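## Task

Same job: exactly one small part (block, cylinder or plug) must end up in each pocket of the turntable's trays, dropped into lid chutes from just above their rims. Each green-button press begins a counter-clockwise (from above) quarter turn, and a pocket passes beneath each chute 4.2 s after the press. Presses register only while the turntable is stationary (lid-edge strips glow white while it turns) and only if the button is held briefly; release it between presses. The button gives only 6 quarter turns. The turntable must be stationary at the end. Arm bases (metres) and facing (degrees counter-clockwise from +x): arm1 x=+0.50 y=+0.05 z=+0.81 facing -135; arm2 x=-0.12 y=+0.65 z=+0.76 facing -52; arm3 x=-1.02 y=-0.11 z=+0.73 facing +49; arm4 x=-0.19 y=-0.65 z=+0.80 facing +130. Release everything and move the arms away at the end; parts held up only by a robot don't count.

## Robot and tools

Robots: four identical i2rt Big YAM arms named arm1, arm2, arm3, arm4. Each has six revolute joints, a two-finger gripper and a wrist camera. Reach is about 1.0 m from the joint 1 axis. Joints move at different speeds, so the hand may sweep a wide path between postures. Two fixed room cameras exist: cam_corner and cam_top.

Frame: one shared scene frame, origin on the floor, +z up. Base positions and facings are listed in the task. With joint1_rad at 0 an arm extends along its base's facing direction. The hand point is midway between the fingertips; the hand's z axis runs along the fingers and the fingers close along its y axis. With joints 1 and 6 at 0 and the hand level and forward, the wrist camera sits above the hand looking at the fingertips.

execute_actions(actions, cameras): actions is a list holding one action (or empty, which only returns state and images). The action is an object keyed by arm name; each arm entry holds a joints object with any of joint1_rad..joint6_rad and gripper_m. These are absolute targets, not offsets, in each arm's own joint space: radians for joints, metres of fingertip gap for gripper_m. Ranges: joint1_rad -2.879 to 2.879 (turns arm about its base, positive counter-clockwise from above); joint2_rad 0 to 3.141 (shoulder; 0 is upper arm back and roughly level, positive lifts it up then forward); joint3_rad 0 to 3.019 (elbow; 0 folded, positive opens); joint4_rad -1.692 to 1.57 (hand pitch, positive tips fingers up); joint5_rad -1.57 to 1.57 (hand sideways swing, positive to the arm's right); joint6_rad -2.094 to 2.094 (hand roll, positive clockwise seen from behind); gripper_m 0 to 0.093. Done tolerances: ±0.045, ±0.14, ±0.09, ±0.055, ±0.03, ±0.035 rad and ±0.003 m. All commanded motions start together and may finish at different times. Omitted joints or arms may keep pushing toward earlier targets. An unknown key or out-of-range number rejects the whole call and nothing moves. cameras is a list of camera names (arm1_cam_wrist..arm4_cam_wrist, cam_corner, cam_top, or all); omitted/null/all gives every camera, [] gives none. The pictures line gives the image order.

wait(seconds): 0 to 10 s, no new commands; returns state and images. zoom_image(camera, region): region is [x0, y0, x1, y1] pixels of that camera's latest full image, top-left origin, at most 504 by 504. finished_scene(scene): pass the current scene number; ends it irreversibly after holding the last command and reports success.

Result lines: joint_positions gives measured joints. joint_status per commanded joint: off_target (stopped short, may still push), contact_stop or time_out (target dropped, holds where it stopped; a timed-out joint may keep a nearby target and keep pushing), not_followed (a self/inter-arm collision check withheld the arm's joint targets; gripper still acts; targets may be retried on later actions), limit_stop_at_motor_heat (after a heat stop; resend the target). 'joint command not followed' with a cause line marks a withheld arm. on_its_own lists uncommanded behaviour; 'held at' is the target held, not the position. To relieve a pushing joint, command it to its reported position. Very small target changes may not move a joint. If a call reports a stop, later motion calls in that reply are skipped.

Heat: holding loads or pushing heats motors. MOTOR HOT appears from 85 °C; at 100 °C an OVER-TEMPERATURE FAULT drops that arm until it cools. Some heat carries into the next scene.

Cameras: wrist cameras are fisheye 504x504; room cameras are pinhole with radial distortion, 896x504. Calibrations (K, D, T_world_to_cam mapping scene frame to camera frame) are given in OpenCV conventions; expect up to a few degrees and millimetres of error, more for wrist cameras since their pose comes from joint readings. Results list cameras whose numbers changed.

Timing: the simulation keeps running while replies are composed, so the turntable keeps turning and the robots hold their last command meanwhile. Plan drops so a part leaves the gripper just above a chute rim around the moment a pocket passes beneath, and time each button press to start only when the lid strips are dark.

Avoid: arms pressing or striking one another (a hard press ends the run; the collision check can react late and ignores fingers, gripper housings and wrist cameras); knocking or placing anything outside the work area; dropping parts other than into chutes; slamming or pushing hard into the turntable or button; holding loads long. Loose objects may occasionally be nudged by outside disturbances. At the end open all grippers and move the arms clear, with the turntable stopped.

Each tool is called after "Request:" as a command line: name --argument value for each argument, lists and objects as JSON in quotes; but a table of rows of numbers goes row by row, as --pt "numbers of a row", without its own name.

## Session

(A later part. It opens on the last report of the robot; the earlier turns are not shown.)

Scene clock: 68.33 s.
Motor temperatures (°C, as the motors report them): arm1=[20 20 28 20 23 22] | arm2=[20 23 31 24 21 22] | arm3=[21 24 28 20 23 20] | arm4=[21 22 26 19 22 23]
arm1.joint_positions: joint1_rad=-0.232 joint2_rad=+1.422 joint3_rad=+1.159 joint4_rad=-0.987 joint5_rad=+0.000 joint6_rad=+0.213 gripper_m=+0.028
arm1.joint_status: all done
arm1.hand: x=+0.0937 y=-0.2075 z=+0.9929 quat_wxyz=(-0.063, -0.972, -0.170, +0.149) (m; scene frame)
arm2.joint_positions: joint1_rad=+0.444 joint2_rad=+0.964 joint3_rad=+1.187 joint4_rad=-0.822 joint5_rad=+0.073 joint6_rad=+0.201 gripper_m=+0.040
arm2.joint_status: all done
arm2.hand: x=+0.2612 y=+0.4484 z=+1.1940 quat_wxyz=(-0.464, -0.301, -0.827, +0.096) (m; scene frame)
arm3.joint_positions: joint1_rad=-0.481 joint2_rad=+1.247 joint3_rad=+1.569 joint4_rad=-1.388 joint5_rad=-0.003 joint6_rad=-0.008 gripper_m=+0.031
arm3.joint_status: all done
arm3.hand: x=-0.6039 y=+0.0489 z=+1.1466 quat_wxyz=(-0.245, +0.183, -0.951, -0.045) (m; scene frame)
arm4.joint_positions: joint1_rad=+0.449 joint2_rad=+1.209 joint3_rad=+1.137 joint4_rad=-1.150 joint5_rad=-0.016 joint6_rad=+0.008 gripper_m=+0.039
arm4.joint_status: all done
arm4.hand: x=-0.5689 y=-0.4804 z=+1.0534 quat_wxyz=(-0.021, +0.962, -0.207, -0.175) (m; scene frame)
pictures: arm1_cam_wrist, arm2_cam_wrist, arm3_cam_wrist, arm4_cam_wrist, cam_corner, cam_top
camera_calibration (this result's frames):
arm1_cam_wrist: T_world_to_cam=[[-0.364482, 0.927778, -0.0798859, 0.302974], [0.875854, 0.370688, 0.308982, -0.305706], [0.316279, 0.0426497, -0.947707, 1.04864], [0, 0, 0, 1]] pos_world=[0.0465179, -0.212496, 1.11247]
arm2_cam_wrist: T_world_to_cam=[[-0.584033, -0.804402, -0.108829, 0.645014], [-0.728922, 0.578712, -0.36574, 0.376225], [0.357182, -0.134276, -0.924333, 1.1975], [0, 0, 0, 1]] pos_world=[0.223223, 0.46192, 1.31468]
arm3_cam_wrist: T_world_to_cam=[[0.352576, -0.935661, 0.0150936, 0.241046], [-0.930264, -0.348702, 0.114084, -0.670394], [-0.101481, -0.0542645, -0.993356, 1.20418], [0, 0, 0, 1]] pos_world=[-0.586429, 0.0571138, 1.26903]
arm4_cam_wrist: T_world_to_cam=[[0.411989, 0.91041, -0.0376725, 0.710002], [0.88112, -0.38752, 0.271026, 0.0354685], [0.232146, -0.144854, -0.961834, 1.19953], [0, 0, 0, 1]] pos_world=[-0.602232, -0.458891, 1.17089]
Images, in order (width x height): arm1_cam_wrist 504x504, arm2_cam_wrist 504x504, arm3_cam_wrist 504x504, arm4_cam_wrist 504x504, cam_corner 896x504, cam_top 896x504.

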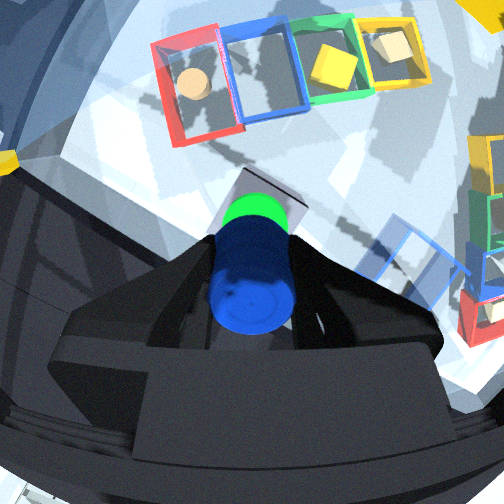

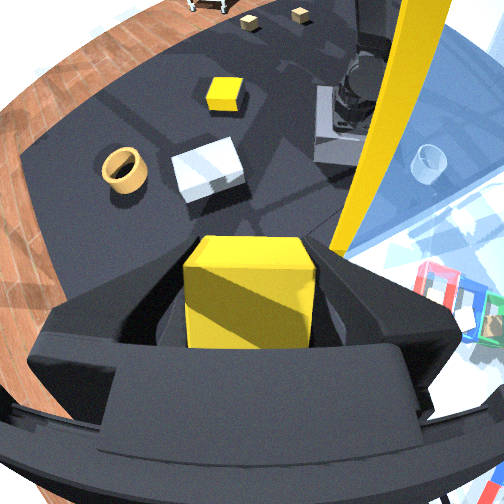

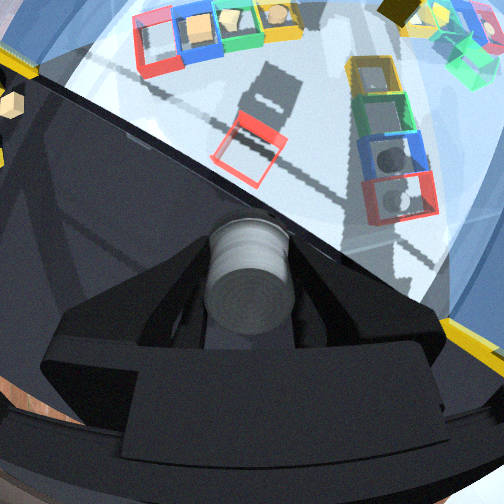

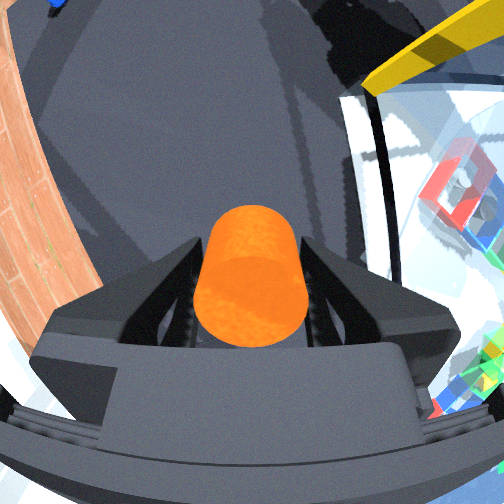

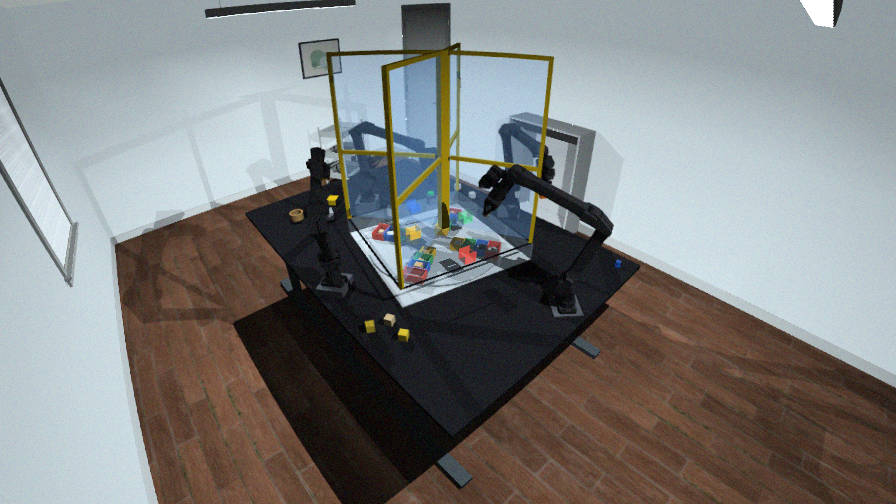

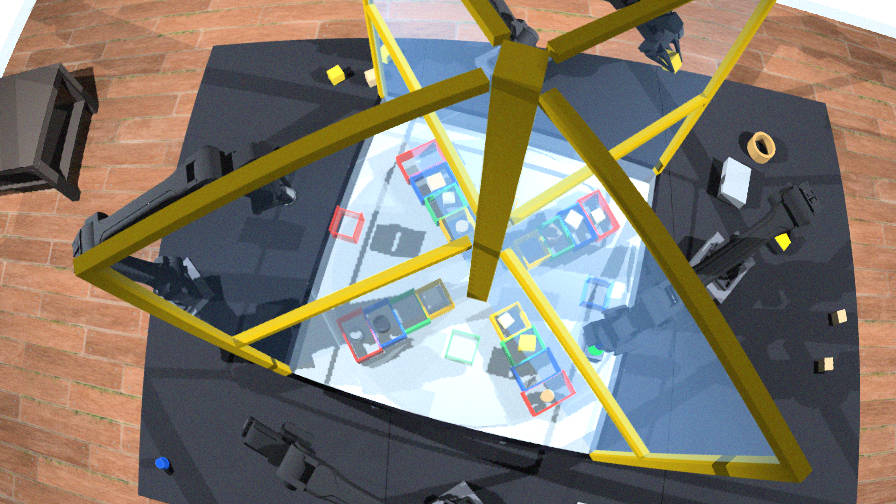

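Request:
execute_actions --actions '[{"arm1":{"joints":{"joint2_rad":1.605}},"arm2":{"joints":{"joint1_rad":-0.664}},"arm3":{"joints":{"joint2_rad":1.685,"joint4_rad":-1.35}},"arm4":{"joints":{"joint1_rad":-0.64}}}]' --cameras '[]'

Request:
execute_actions --actions '[{"arm1":{"joints":{"joint1_rad":-0.512,"joint2_rad":1.43,"joint3_rad":1.04,"joint4_rad":-1.075}},"arm2":{"joints":{"joint2_rad":1.50}},"arm4":{"joints":{"joint2_rad":1.49,"joint4_rad":-1.125}}}]' --cameras '[]'

Request:
wait --seconds 1.55

Request:
execute_actions --actions '[{"arm1":{"joints":{"gripper_m":0.058}},"arm2":{"joints":{"gripper_m":0.062}},"arm3":{"joints":{"gripper_m":0.058}},"arm4":{"joints":{"gripper_m":0.062}}}]' --cameras '["arm1_cam_wrist","arm2_cam_wrist","arm3_cam_wrist","arm4_cam_wrist"]'

Scene clock: 70.27 s.
Motor temperatures (°C, as the motors report them): arm1=[20 20 28 20 23 22] | arm2=[20 23 31 24 21 22] | arm3=[21 24 28 20 23 20] | arm4=[21 22 26 19 22 23]
arm1.joint_positions: joint1_rad=-0.232 joint2_rad=+1.573 joint3_rad=+1.183 joint4_rad=-0.988 joint5_rad=+0.000 joint6_rad=+0.213 gripper_m=+0.028
arm1.joint_status: all done
arm1.hand: x=+0.0836 y=-0.2140 z=+0.9327 quat_wxyz=(-0.038, -0.980, -0.172, +0.090) (m; scene frame)
arm2.joint_positions: joint1_rad=-0.665 joint2_rad=+0.964 joint3_rad=+1.187 joint4_rad=-0.822 joint5_rad=+0.070 joint6_rad=+0.201 gripper_m=+0.040
arm2.joint_status: all done
arm2.hand: x=-0.1369 y=+0.2176 z=+1.1927 quat_wxyz=(-0.348, -0.695, -0.543, +0.319) (m; scene frame)
arm3.joint_positions: joint1_rad=-0.481 joint2_rad=+1.690 joint3_rad=+1.574 joint4_rad=-1.356 joint5_rad=-0.003 joint6_rad=-0.008 gripper_m=+0.031
arm3.joint_status: all done
arm3.hand: x=-0.5188 y=+0.0812 z=+0.9397 quat_wxyz=(-0.049, +0.188, -0.981, -0.009) (m; scene frame)
arm4.joint_positions: joint1_rad=-0.641 joint2_rad=+1.209 joint3_rad=+1.137 joint4_rad=-1.150 joint5_rad=-0.017 joint6_rad=+0.008 gripper_m=+0.039
arm4.joint_status: all done
arm4.hand: x=-0.2158 y=-0.2317 z=+1.0471 quat_wxyz=(-0.105, +0.716, -0.677, -0.132) (m; scene frame)
pictures: none
No camera images: the call's "cameras" was empty. Leave "cameras" out to get every camera's image.

Scene clock: 71.53 s.
Motor temperatures (°C, as the motors report them): arm1=[20 20 28 20 23 22] | arm2=[20 23 31 24 21 22] | arm3=[21 24 28 20 23 20] | arm4=[21 22 26 19 22 23]
arm1.joint_positions: joint1_rad=-0.519 joint2_rad=+1.443 joint3_rad=+1.034 joint4_rad=-1.065 joint5_rad=+0.000 joint6_rad=+0.213 gripper_m=+0.028
arm1.joint_status: all done
arm1.hand: x=+0.1002 y=-0.0650 z=+0.9275 quat_wxyz=(-0.014, -0.998, -0.030, +0.047) (m; scene frame)
arm2.joint_positions: joint1_rad=-0.665 joint2_rad=+1.512 joint3_rad=+1.187 joint4_rad=-0.823 joint5_rad=+0.070 joint6_rad=+0.201 gripper_m=+0.040
arm2.joint_status: all done
arm2.hand: x=-0.1344 y=+0.1217 z=+0.9342 quat_wxyz=(-0.148, -0.762, -0.611, +0.159) (m; scene frame)
arm3.joint_positions: joint1_rad=-0.481 joint2_rad=+1.690 joint3_rad=+1.574 joint4_rad=-1.356 joint5_rad=-0.003 joint6_rad=-0.008 gripper_m=+0.031
arm3.joint_status: not commanded
arm3.hand: x=-0.5188 y=+0.0812 z=+0.9397 quat_wxyz=(-0.049, +0.188, -0.981, -0.009) (m; scene frame)
arm4.joint_positions: joint1_rad=-0.641 joint2_rad=+1.505 joint3_rad=+1.137 joint4_rad=-1.134 joint5_rad=-0.017 joint6_rad=+0.008 gripper_m=+0.039
arm4.joint_status: all done
arm4.hand: x=-0.2184 y=-0.2114 z=+0.9271 quat_wxyz=(-0.010, +0.726, -0.687, -0.031) (m; scene frame)
pictures: none
No camera images: the call's "cameras" was empty. Leave "cameras" out to get every camera's image.

Scene clock: 73.10 s.
Motor temperatures (°C, as the motors report them): arm1=[20 20 28 20 23 22] | arm2=[20 23 31 24 21 22] | arm3=[21 24 28 20 23 20] | arm4=[21 22 26 19 22 23]
arm1.joint_positions: joint1_rad=-0.519 joint2_rad=+1.443 joint3_rad=+1.034 joint4_rad=-1.065 joint5_rad=+0.000 joint6_rad=+0.213 gripper_m=+0.028
arm1.joint_status: all done
arm1.hand: x=+0.1002 y=-0.0650 z=+0.9275 quat_wxyz=(-0.014, -0.998, -0.030, +0.047) (m; scene frame)
arm2.joint_positions: joint1_rad=-0.665 joint2_rad=+1.512 joint3_rad=+1.187 joint4_rad=-0.823 joint5_rad=+0.070 joint6_rad=+0.201 gripper_m=+0.040
arm2.joint_status: all done
arm2.hand: x=-0.1344 y=+0.1217 z=+0.9342 quat_wxyz=(-0.148, -0.762, -0.611, +0.159) (m; scene frame)
arm3.joint_positions: joint1_rad=-0.481 joint2_rad=+1.690 joint3_rad=+1.574 joint4_rad=-1.356 joint5_rad=-0.003 joint6_rad=-0.008 gripper_m=+0.031
arm3.joint_status: not commanded
arm3.hand: x=-0.5188 y=+0.0812 z=+0.9397 quat_wxyz=(-0.049, +0.188, -0.981, -0.009) (m; scene frame)
arm4.joint_positions: joint1_rad=-0.641 joint2_rad=+1.505 joint3_rad=+1.137 joint4_rad=-1.134 joint5_rad=-0.017 joint6_rad=+0.008 gripper_m=+0.039
arm4.joint_status: all done
arm4.hand: x=-0.2184 y=-0.2114 z=+0.9271 quat_wxyz=(-0.010, +0.726, -0.687, -0.031) (m; scene frame)
wait: 1.57 s; at rest by 0.27 s
pictures: arm1_cam_wrist, arm2_cam_wrist, arm3_cam_wrist, arm4_cam_wrist, cam_corner, cam_top
camera_calibration (this result's frames):
arm1_cam_wrist: T_world_to_cam=[[-0.0751588, 0.996497, -0.0366708, 0.103339], [0.855082, 0.0833252, 0.511754, -0.548611], [0.513017, 0.00710629, -0.858349, 0.87363], [0, 0, 0, 1]] pos_world=[0.028687, -0.0634718, 1.03442]
arm2_cam_wrist: T_world_to_cam=[[-0.979709, 0.199155, -0.0225214, -0.133107], [0.19262, 0.966651, 0.168772, -0.240869], [0.0553821, 0.16101, -0.985398, 1.03534], [0, 0, 0, 1]] pos_world=[-0.141349, 0.0926454, 1.05787]
arm3_cam_wrist: T_world_to_cam=[[0.357687, -0.933672, 0.0177799, 0.244338], [-0.813593, -0.302226, 0.496715, -0.859138], [-0.458395, -0.192134, -0.867732, 0.717008], [0, 0, 0, 1]] pos_world=[-0.457712, 0.106239, 1.04457]
arm4_cam_wrist: T_world_to_cam=[[0.998344, 0.0486989, -0.0306376, 0.255274], [0.0575327, -0.840617, 0.538566, -0.658669], [0.000473098, -0.539436, -0.842026, 0.790603], [0, 0, 0, 1]] pos_world=[-0.21733, -0.13964, 1.02827]
Images, in order (width x height): arm1_cam_wrist 504x504, arm2_cam_wrist 504x504, arm3_cam_wrist 504x504, arm4_cam_wrist 504x504, cam_corner 896x504, cam_top 896x504.

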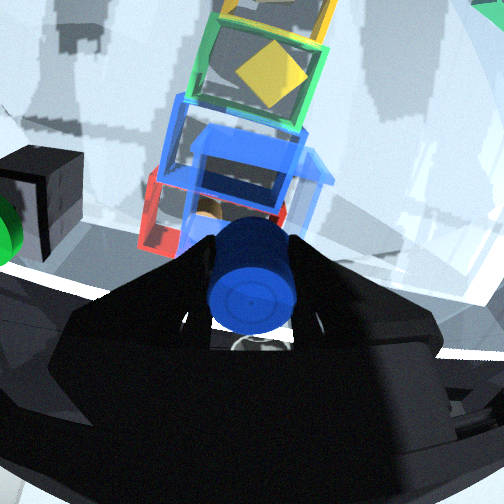

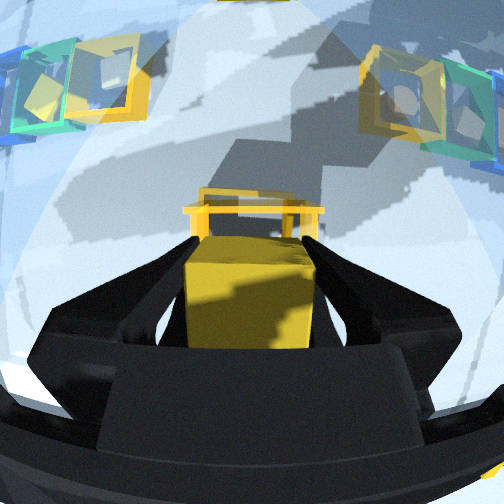

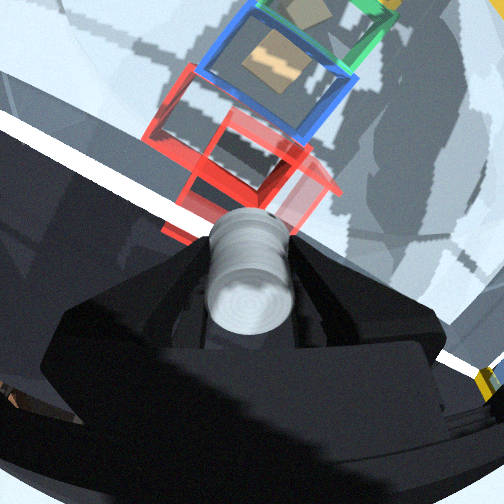

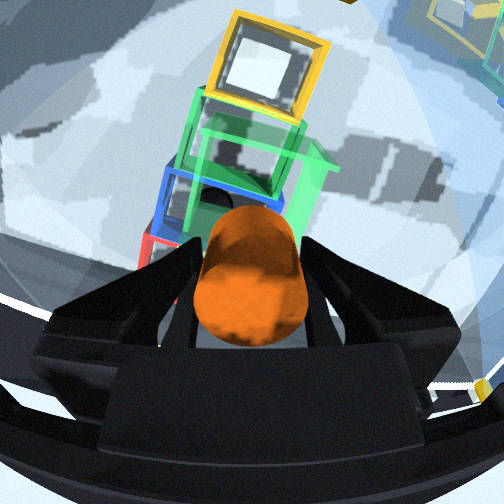

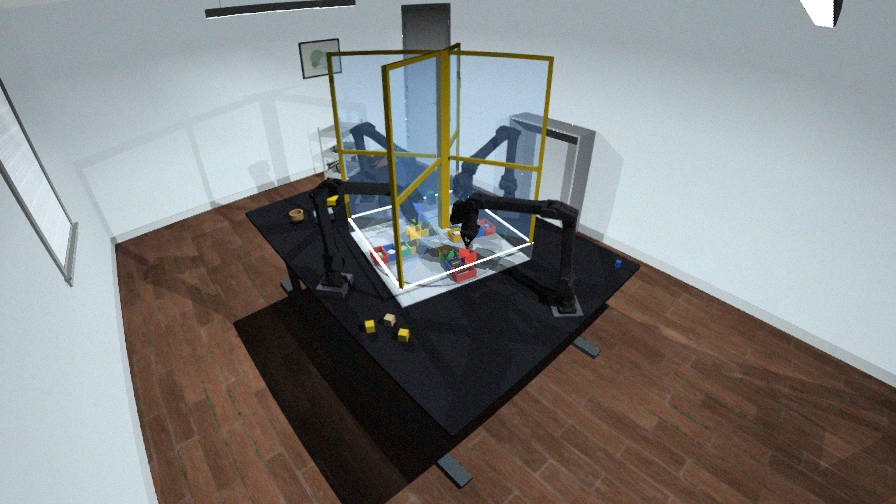

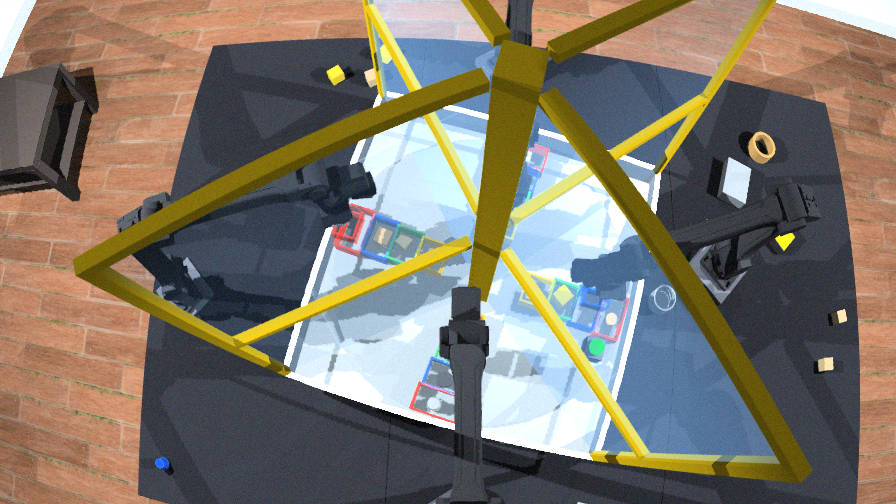

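Scene clock: 73.67 s.
Motor temperatures (°C, as the motors report them): arm1=[20 20 28 20 23 22] | arm2=[20 23 32 24 21 22] | arm3=[21 24 28 20 23 20] | arm4=[21 22 26 19 22 23]
arm1.joint_positions: joint1_rad=-0.519 joint2_rad=+1.443 joint3_rad=+1.034 joint4_rad=-1.065 joint5_rad=+0.000 joint6_rad=+0.213 gripper_m=+0.058
arm1.joint_status: all done
arm1.hand: x=+0.1002 y=-0.0650 z=+0.9275 quat_wxyz=(-0.014, -0.998, -0.030, +0.047) (m; scene frame)
arm2.joint_positions: joint1_rad=-0.665 joint2_rad=+1.512 joint3_rad=+1.187 joint4_rad=-0.823 joint5_rad=+0.070 joint6_rad=+0.201 gripper_m=+0.062
arm2.joint_status: all done
arm2.hand: x=-0.1344 y=+0.1217 z=+0.9342 quat_wxyz=(-0.148, -0.762, -0.611, +0.159) (m; scene frame)
arm3.joint_positions: joint1_rad=-0.481 joint2_rad=+1.690 joint3_rad=+1.574 joint4_rad=-1.356 joint5_rad=-0.003 joint6_rad=-0.008 gripper_m=+0.058
arm3.joint_status: all done
arm3.hand: x=-0.5188 y=+0.0812 z=+0.9397 quat_wxyz=(-0.049, +0.188, -0.981, -0.009) (m; scene frame)
arm4.joint_positions: joint1_rad=-0.641 joint2_rad=+1.505 joint3_rad=+1.137 joint4_rad=-1.134 joint5_rad=-0.017 joint6_rad=+0.008 gripper_m=+0.062
arm4.joint_status: all done
arm4.hand: x=-0.2184 y=-0.2114 z=+0.9271 quat_wxyz=(-0.010, +0.726, -0.687, -0.031) (m; scene frame)
pictures: arm1_cam_wrist, arm2_cam_wrist, arm3_cam_wrist, arm4_cam_wrist
camera_calibration (this result's frames):
arm1_cam_wrist: T_world_to_cam=[[-0.0751588, 0.996497, -0.0366708, 0.103339], [0.855082, 0.0833252, 0.511754, -0.548611], [0.513017, 0.00710629, -0.858349, 0.87363], [0, 0, 0, 1]] pos_world=[0.028687, -0.0634718, 1.03442]
arm2_cam_wrist: T_world_to_cam=[[-0.979709, 0.199155, -0.0225214, -0.133107], [0.19262, 0.966651, 0.168772, -0.240869], [0.0553821, 0.16101, -0.985398, 1.03534], [0, 0, 0, 1]] pos_world=[-0.141349, 0.0926454, 1.05787]
arm3_cam_wrist: T_world_to_cam=[[0.357687, -0.933672, 0.0177799, 0.244338], [-0.813593, -0.302226, 0.496715, -0.859138], [-0.458395, -0.192134, -0.867732, 0.717008], [0, 0, 0, 1]] pos_world=[-0.457712, 0.106239, 1.04457]
arm4_cam_wrist: T_world_to_cam=[[0.998344, 0.0486989, -0.0306376, 0.255274], [0.0575327, -0.840617, 0.538566, -0.658669], [0.000473098, -0.539436, -0.842026, 0.790603], [0, 0, 0, 1]] pos_world=[-0.21733, -0.13964, 1.02827]
Images, in order (width x height): arm1_cam_wrist 504x504, arm2_cam_wrist 504x504, arm3_cam_wrist 504x504, arm4_cam_wrist 504x504.

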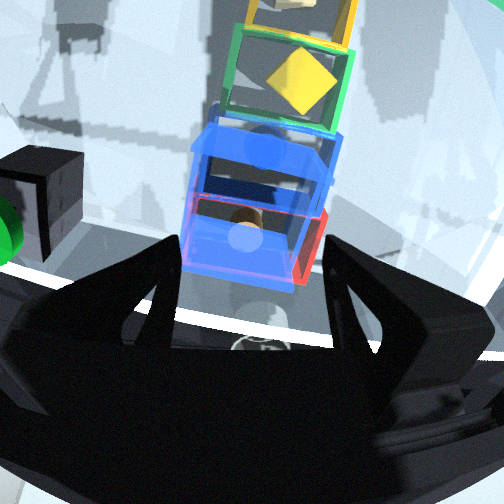

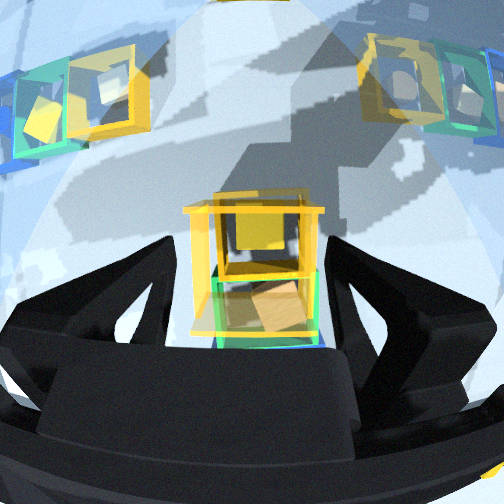

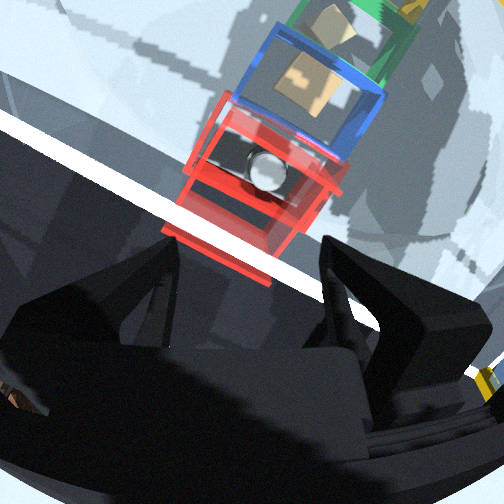

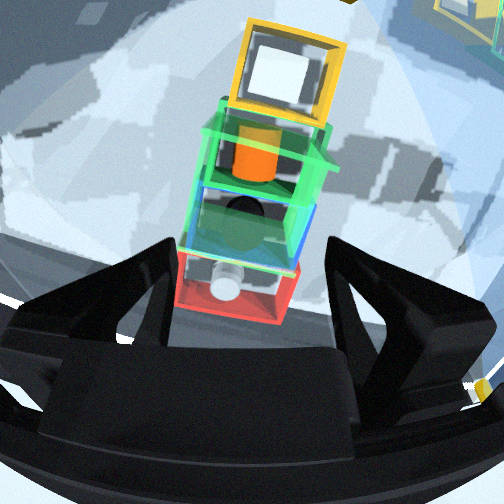

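Request:
execute_actions --actions '[]'

Scene clock: 73.87 s.
Motor temperatures (°C, as the motors report them): arm1=[20 20 28 20 23 22] | arm2=[20 23 32 24 21 22] | arm3=[21 24 28 20 23 20] | arm4=[21 22 26 19 22 23]
arm1.joint_positions: joint1_rad=-0.519 joint2_rad=+1.443 joint3_rad=+1.034 joint4_rad=-1.065 joint5_rad=+0.000 joint6_rad=+0.213 gripper_m=+0.058
arm1.joint_status: all done
arm1.hand: x=+0.1002 y=-0.0650 z=+0.9275 quat_wxyz=(-0.014, -0.998, -0.030, +0.047) (m; scene frame)
arm2.joint_positions: joint1_rad=-0.665 joint2_rad=+1.512 joint3_rad=+1.187 joint4_rad=-0.823 joint5_rad=+0.070 joint6_rad=+0.201 gripper_m=+0.062
arm2.joint_status: all done
arm2.hand: x=-0.1344 y=+0.1217 z=+0.9342 quat_wxyz=(-0.148, -0.762, -0.611, +0.159) (m; scene frame)
arm3.joint_positions: joint1_rad=-0.481 joint2_rad=+1.690 joint3_rad=+1.574 joint4_rad=-1.356 joint5_rad=-0.003 joint6_rad=-0.008 gripper_m=+0.058
arm3.joint_status: all done
arm3.hand: x=-0.5188 y=+0.0812 z=+0.9397 quat_wxyz=(-0.049, +0.188, -0.981, -0.009) (m; scene frame)
arm4.joint_positions: joint1_rad=-0.641 joint2_rad=+1.505 joint3_rad=+1.137 joint4_rad=-1.134 joint5_rad=-0.017 joint6_rad=+0.008 gripper_m=+0.062
arm4.joint_status: all done
arm4.hand: x=-0.2184 y=-0.2114 z=+0.9271 quat_wxyz=(-0.010, +0.726, -0.687, -0.031) (m; scene frame)
pictures: arm1_cam_wrist, arm2_cam_wrist, arm3_cam_wrist, arm4_cam_wrist, cam_corner, cam_top
camera_calibration (this result's frames):
arm1_cam_wrist: T_world_to_cam=[[-0.0751588, 0.996497, -0.0366708, 0.103339], [0.855082, 0.0833252, 0.511754, -0.548611], [0.513017, 0.00710629, -0.858349, 0.87363], [0, 0, 0, 1]] pos_world=[0.028687, -0.0634718, 1.03442]
arm2_cam_wrist: T_world_to_cam=[[-0.979709, 0.199155, -0.0225214, -0.133107], [0.19262, 0.966651, 0.168772, -0.240869], [0.0553821, 0.16101, -0.985398, 1.03534], [0, 0, 0, 1]] pos_world=[-0.141349, 0.0926454, 1.05787]
arm3_cam_wrist: T_world_to_cam=[[0.357687, -0.933672, 0.0177799, 0.244338], [-0.813593, -0.302226, 0.496715, -0.859138], [-0.458395, -0.192134, -0.867732, 0.717008], [0, 0, 0, 1]] pos_world=[-0.457712, 0.106239, 1.04457]
arm4_cam_wrist: T_world_to_cam=[[0.998344, 0.0486989, -0.0306376, 0.255274], [0.0575327, -0.840617, 0.538566, -0.658669], [0.000473098, -0.539436, -0.842026, 0.790603], [0, 0, 0, 1]] pos_world=[-0.21733, -0.13964, 1.02827]
Images, in order (width x height): arm1_cam_wrist 504x504, arm2_cam_wrist 504x504, arm3_cam_wrist 504x504, arm4_cam_wrist 504x504, cam_corner 896x504, cam_top 896x504.

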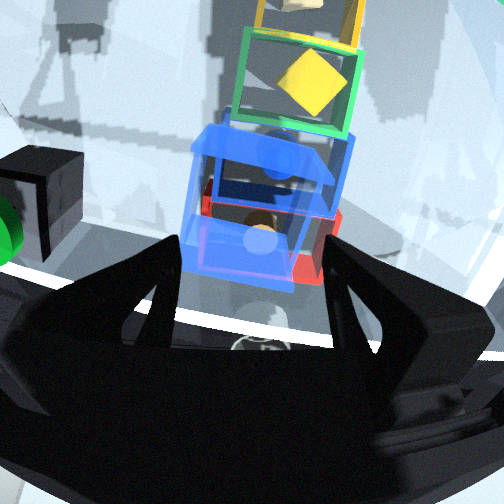

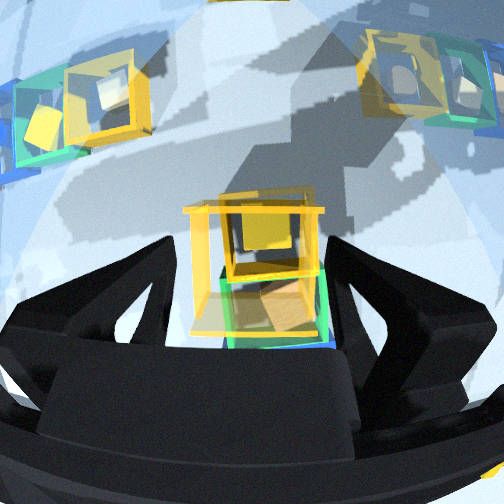

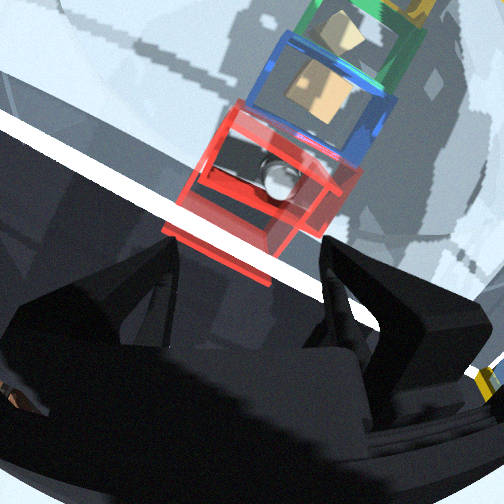

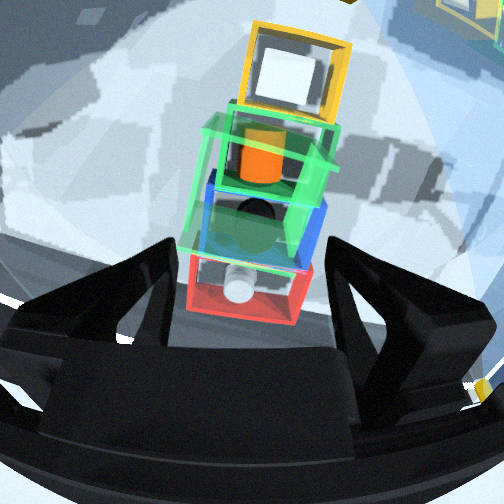

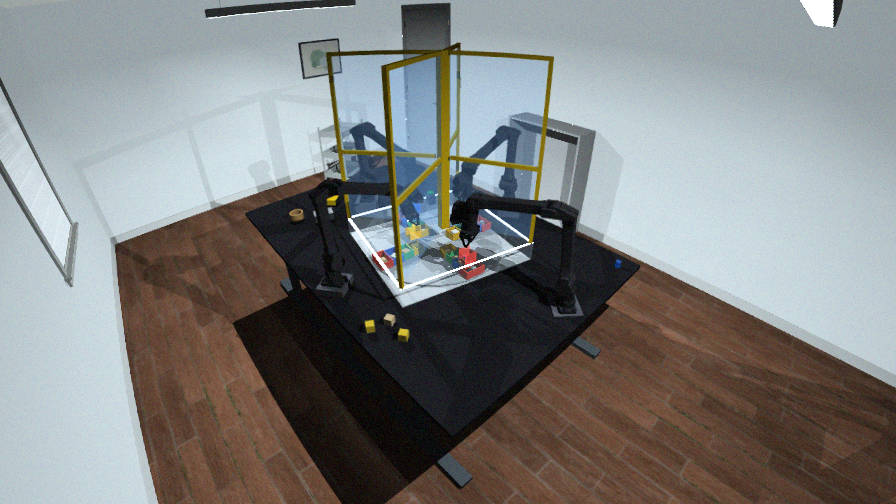

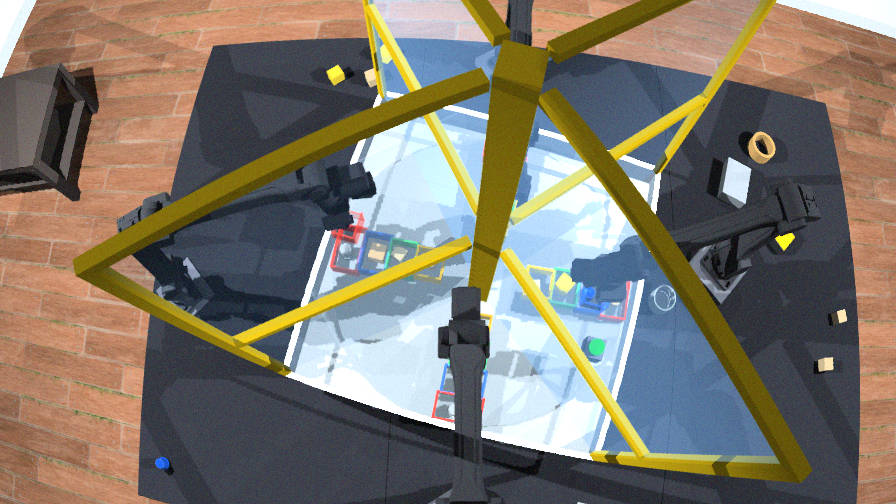

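Request:
execute_actions --actions '[{"arm1": {"joints": {"joint2_rad": 1.1}}, "arm2": {"joints": {"joint2_rad": 1.1}}, "arm3": {"joints": {"joint2_rad": 1.3}}, "arm4": {"joints": {"joint2_rad": 1.15}}}]' --cameras '[]'

Request:
wait --seconds 5

Scene clock: 75.40 s.
Motor temperatures (°C, as the motors report them): arm1=[20 20 29 20 23 22] | arm2=[20 23 32 24 21 22] | arm3=[21 24 28 21 23 20] | arm4=[21 22 26 19 22 23]
arm1.joint_positions: joint1_rad=-0.519 joint2_rad=+1.097 joint3_rad=+1.034 joint4_rad=-1.065 joint5_rad=+0.000 joint6_rad=+0.213 gripper_m=+0.058
arm1.joint_status: all done
arm1.hand: x=+0.1184 y=-0.0593 z=+1.0616 quat_wxyz=(-0.055, -0.975, -0.029, +0.213) (m; scene frame)
arm2.joint_positions: joint1_rad=-0.665 joint2_rad=+1.091 joint3_rad=+1.187 joint4_rad=-0.823 joint5_rad=+0.070 joint6_rad=+0.201 gripper_m=+0.062
arm2.joint_status: all done
arm2.hand: x=-0.1364 y=+0.1832 z=+1.1380 quat_wxyz=(-0.303, -0.715, -0.562, +0.283) (m; scene frame)
arm3.joint_positions: joint1_rad=-0.481 joint2_rad=+1.296 joint3_rad=+1.587 joint4_rad=-1.356 joint5_rad=-0.003 joint6_rad=-0.008 gripper_m=+0.058
arm3.joint_status: all done
arm3.hand: x=-0.5828 y=+0.0570 z=+1.1380 quat_wxyz=(-0.246, +0.182, -0.951, -0.045) (m; scene frame)
arm4.joint_positions: joint1_rad=-0.641 joint2_rad=+1.133 joint3_rad=+1.137 joint4_rad=-1.134 joint5_rad=-0.017 joint6_rad=+0.008 gripper_m=+0.062
arm4.joint_status: all done
arm4.hand: x=-0.2151 y=-0.2380 z=+1.0785 quat_wxyz=(-0.136, +0.710, -0.671, -0.165) (m; scene frame)
pictures: none
No camera images: the call's "cameras" was empty. Leave "cameras" out to get every camera's image.

Scene clock: 80.40 s.
Motor temperatures (°C, as the motors report them): arm1=[20 20 29 20 23 22] | arm2=[20 23 32 24 21 22] | arm3=[21 24 28 21 23 20] | arm4=[21 22 27 19 22 23]
arm1.joint_positions: joint1_rad=-0.519 joint2_rad=+1.097 joint3_rad=+1.034 joint4_rad=-1.065 joint5_rad=+0.000 joint6_rad=+0.213 gripper_m=+0.058
arm1.joint_status: all done
arm1.hand: x=+0.1184 y=-0.0593 z=+1.0616 quat_wxyz=(-0.055, -0.975, -0.029, +0.213) (m; scene frame)
arm2.joint_positions: joint1_rad=-0.665 joint2_rad=+1.091 joint3_rad=+1.187 joint4_rad=-0.823 joint5_rad=+0.070 joint6_rad=+0.201 gripper_m=+0.062
arm2.joint_status: all done
arm2.hand: x=-0.1364 y=+0.1832 z=+1.1380 quat_wxyz=(-0.303, -0.715, -0.562, +0.283) (m; scene frame)
arm3.joint_positions: joint1_rad=-0.481 joint2_rad=+1.296 joint3_rad=+1.587 joint4_rad=-1.356 joint5_rad=-0.003 joint6_rad=-0.008 gripper_m=+0.058
arm3.joint_status: all done
arm3.hand: x=-0.5828 y=+0.0570 z=+1.1380 quat_wxyz=(-0.246, +0.182, -0.951, -0.045) (m; scene frame)
arm4.joint_positions: joint1_rad=-0.641 joint2_rad=+1.133 joint3_rad=+1.137 joint4_rad=-1.134 joint5_rad=-0.017 joint6_rad=+0.008 gripper_m=+0.062
arm4.joint_status: all done
arm4.hand: x=-0.2151 y=-0.2380 z=+1.0785 quat_wxyz=(-0.136, +0.710, -0.671, -0.165) (m; scene frame)
wait: 5.00 s; at rest by 0.27 s
pictures: arm1_cam_wrist, arm2_cam_wrist, arm3_cam_wrist, arm4_cam_wrist, cam_corner, cam_top
camera_calibration (this result's frames):
arm1_cam_wrist: T_world_to_cam=[[-0.0969081, 0.990109, -0.101458, 0.174896], [0.974081, 0.115282, 0.19462, -0.30888], [0.204391, -0.0799683, -0.975617, 1.13517], [0, 0, 0, 1]] pos_world=[0.085804, -0.0467804, 1.18535]
arm2_cam_wrist: T_world_to_cam=[[-0.978934, 0.176479, -0.102677, -0.0472126], [0.196591, 0.950503, -0.240615, 0.135092], [0.0551309, -0.255732, -0.965174, 1.2796], [0, 0, 0, 1]] pos_world=[-0.143322, 0.207162, 1.2627]
arm3_cam_wrist: T_world_to_cam=[[0.352559, -0.935668, 0.0150795, 0.241366], [-0.930424, -0.348769, 0.112568, -0.645283], [-0.100067, -0.0537173, -0.99353, 1.19919], [0, 0, 0, 1]] pos_world=[-0.565483, 0.0652009, 1.26043]
arm4_cam_wrist: T_world_to_cam=[[0.997784, 0.057022, -0.0342952, 0.263791], [0.0626607, -0.978615, 0.195923, -0.424903], [-0.0223899, -0.197638, -0.980019, 1.12902], [0, 0, 0, 1]] pos_world=[-0.211303, -0.207722, 1.19875]
Images, in order (width x height): arm1_cam_wrist 504x504, arm2_cam_wrist 504x504, arm3_cam_wrist 504x504, arm4_cam_wrist 504x504, cam_corner 896x504, cam_top 896x504.

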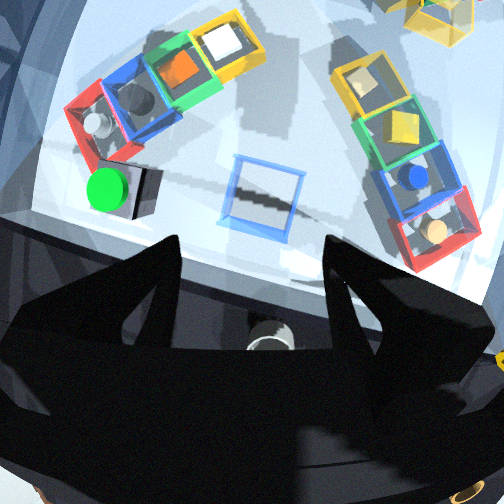

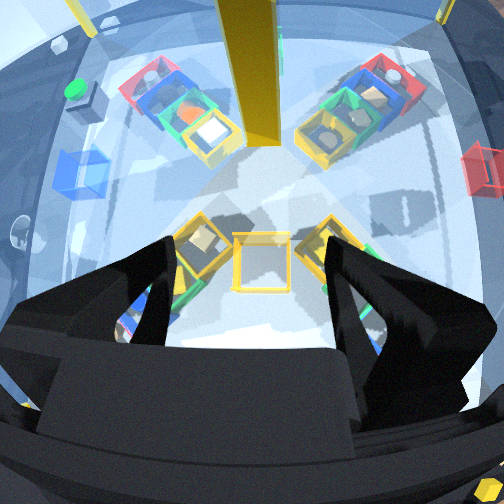

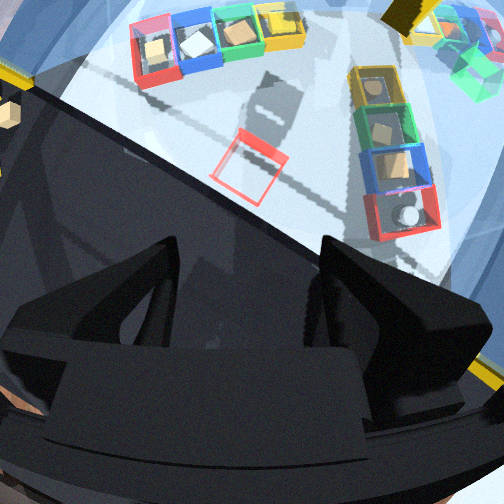

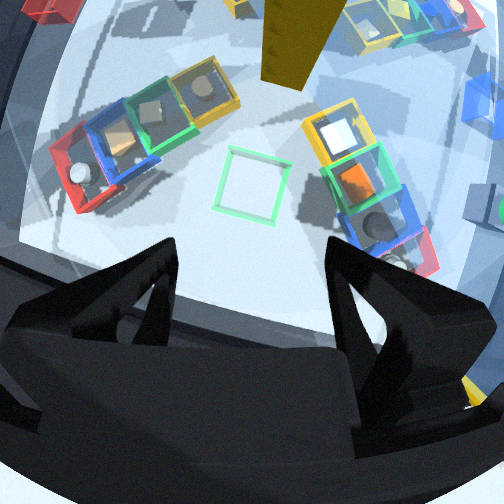

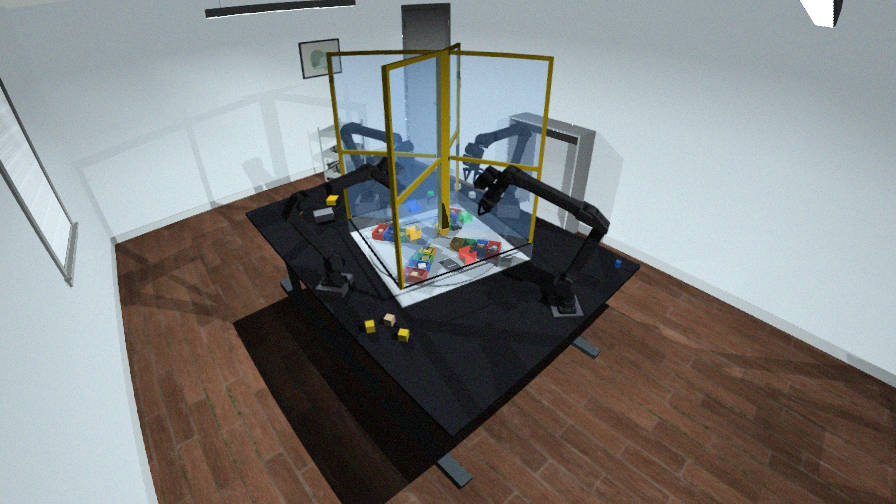

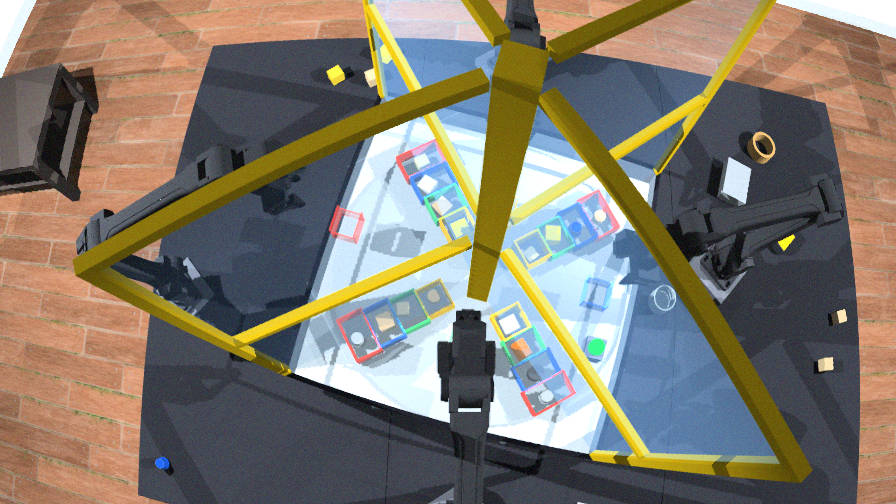

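All 16 pockets hold one part, the table has stopped, and the arms are clear.

Request:
finished_scene --scene 2

The scene is finished: the task was done.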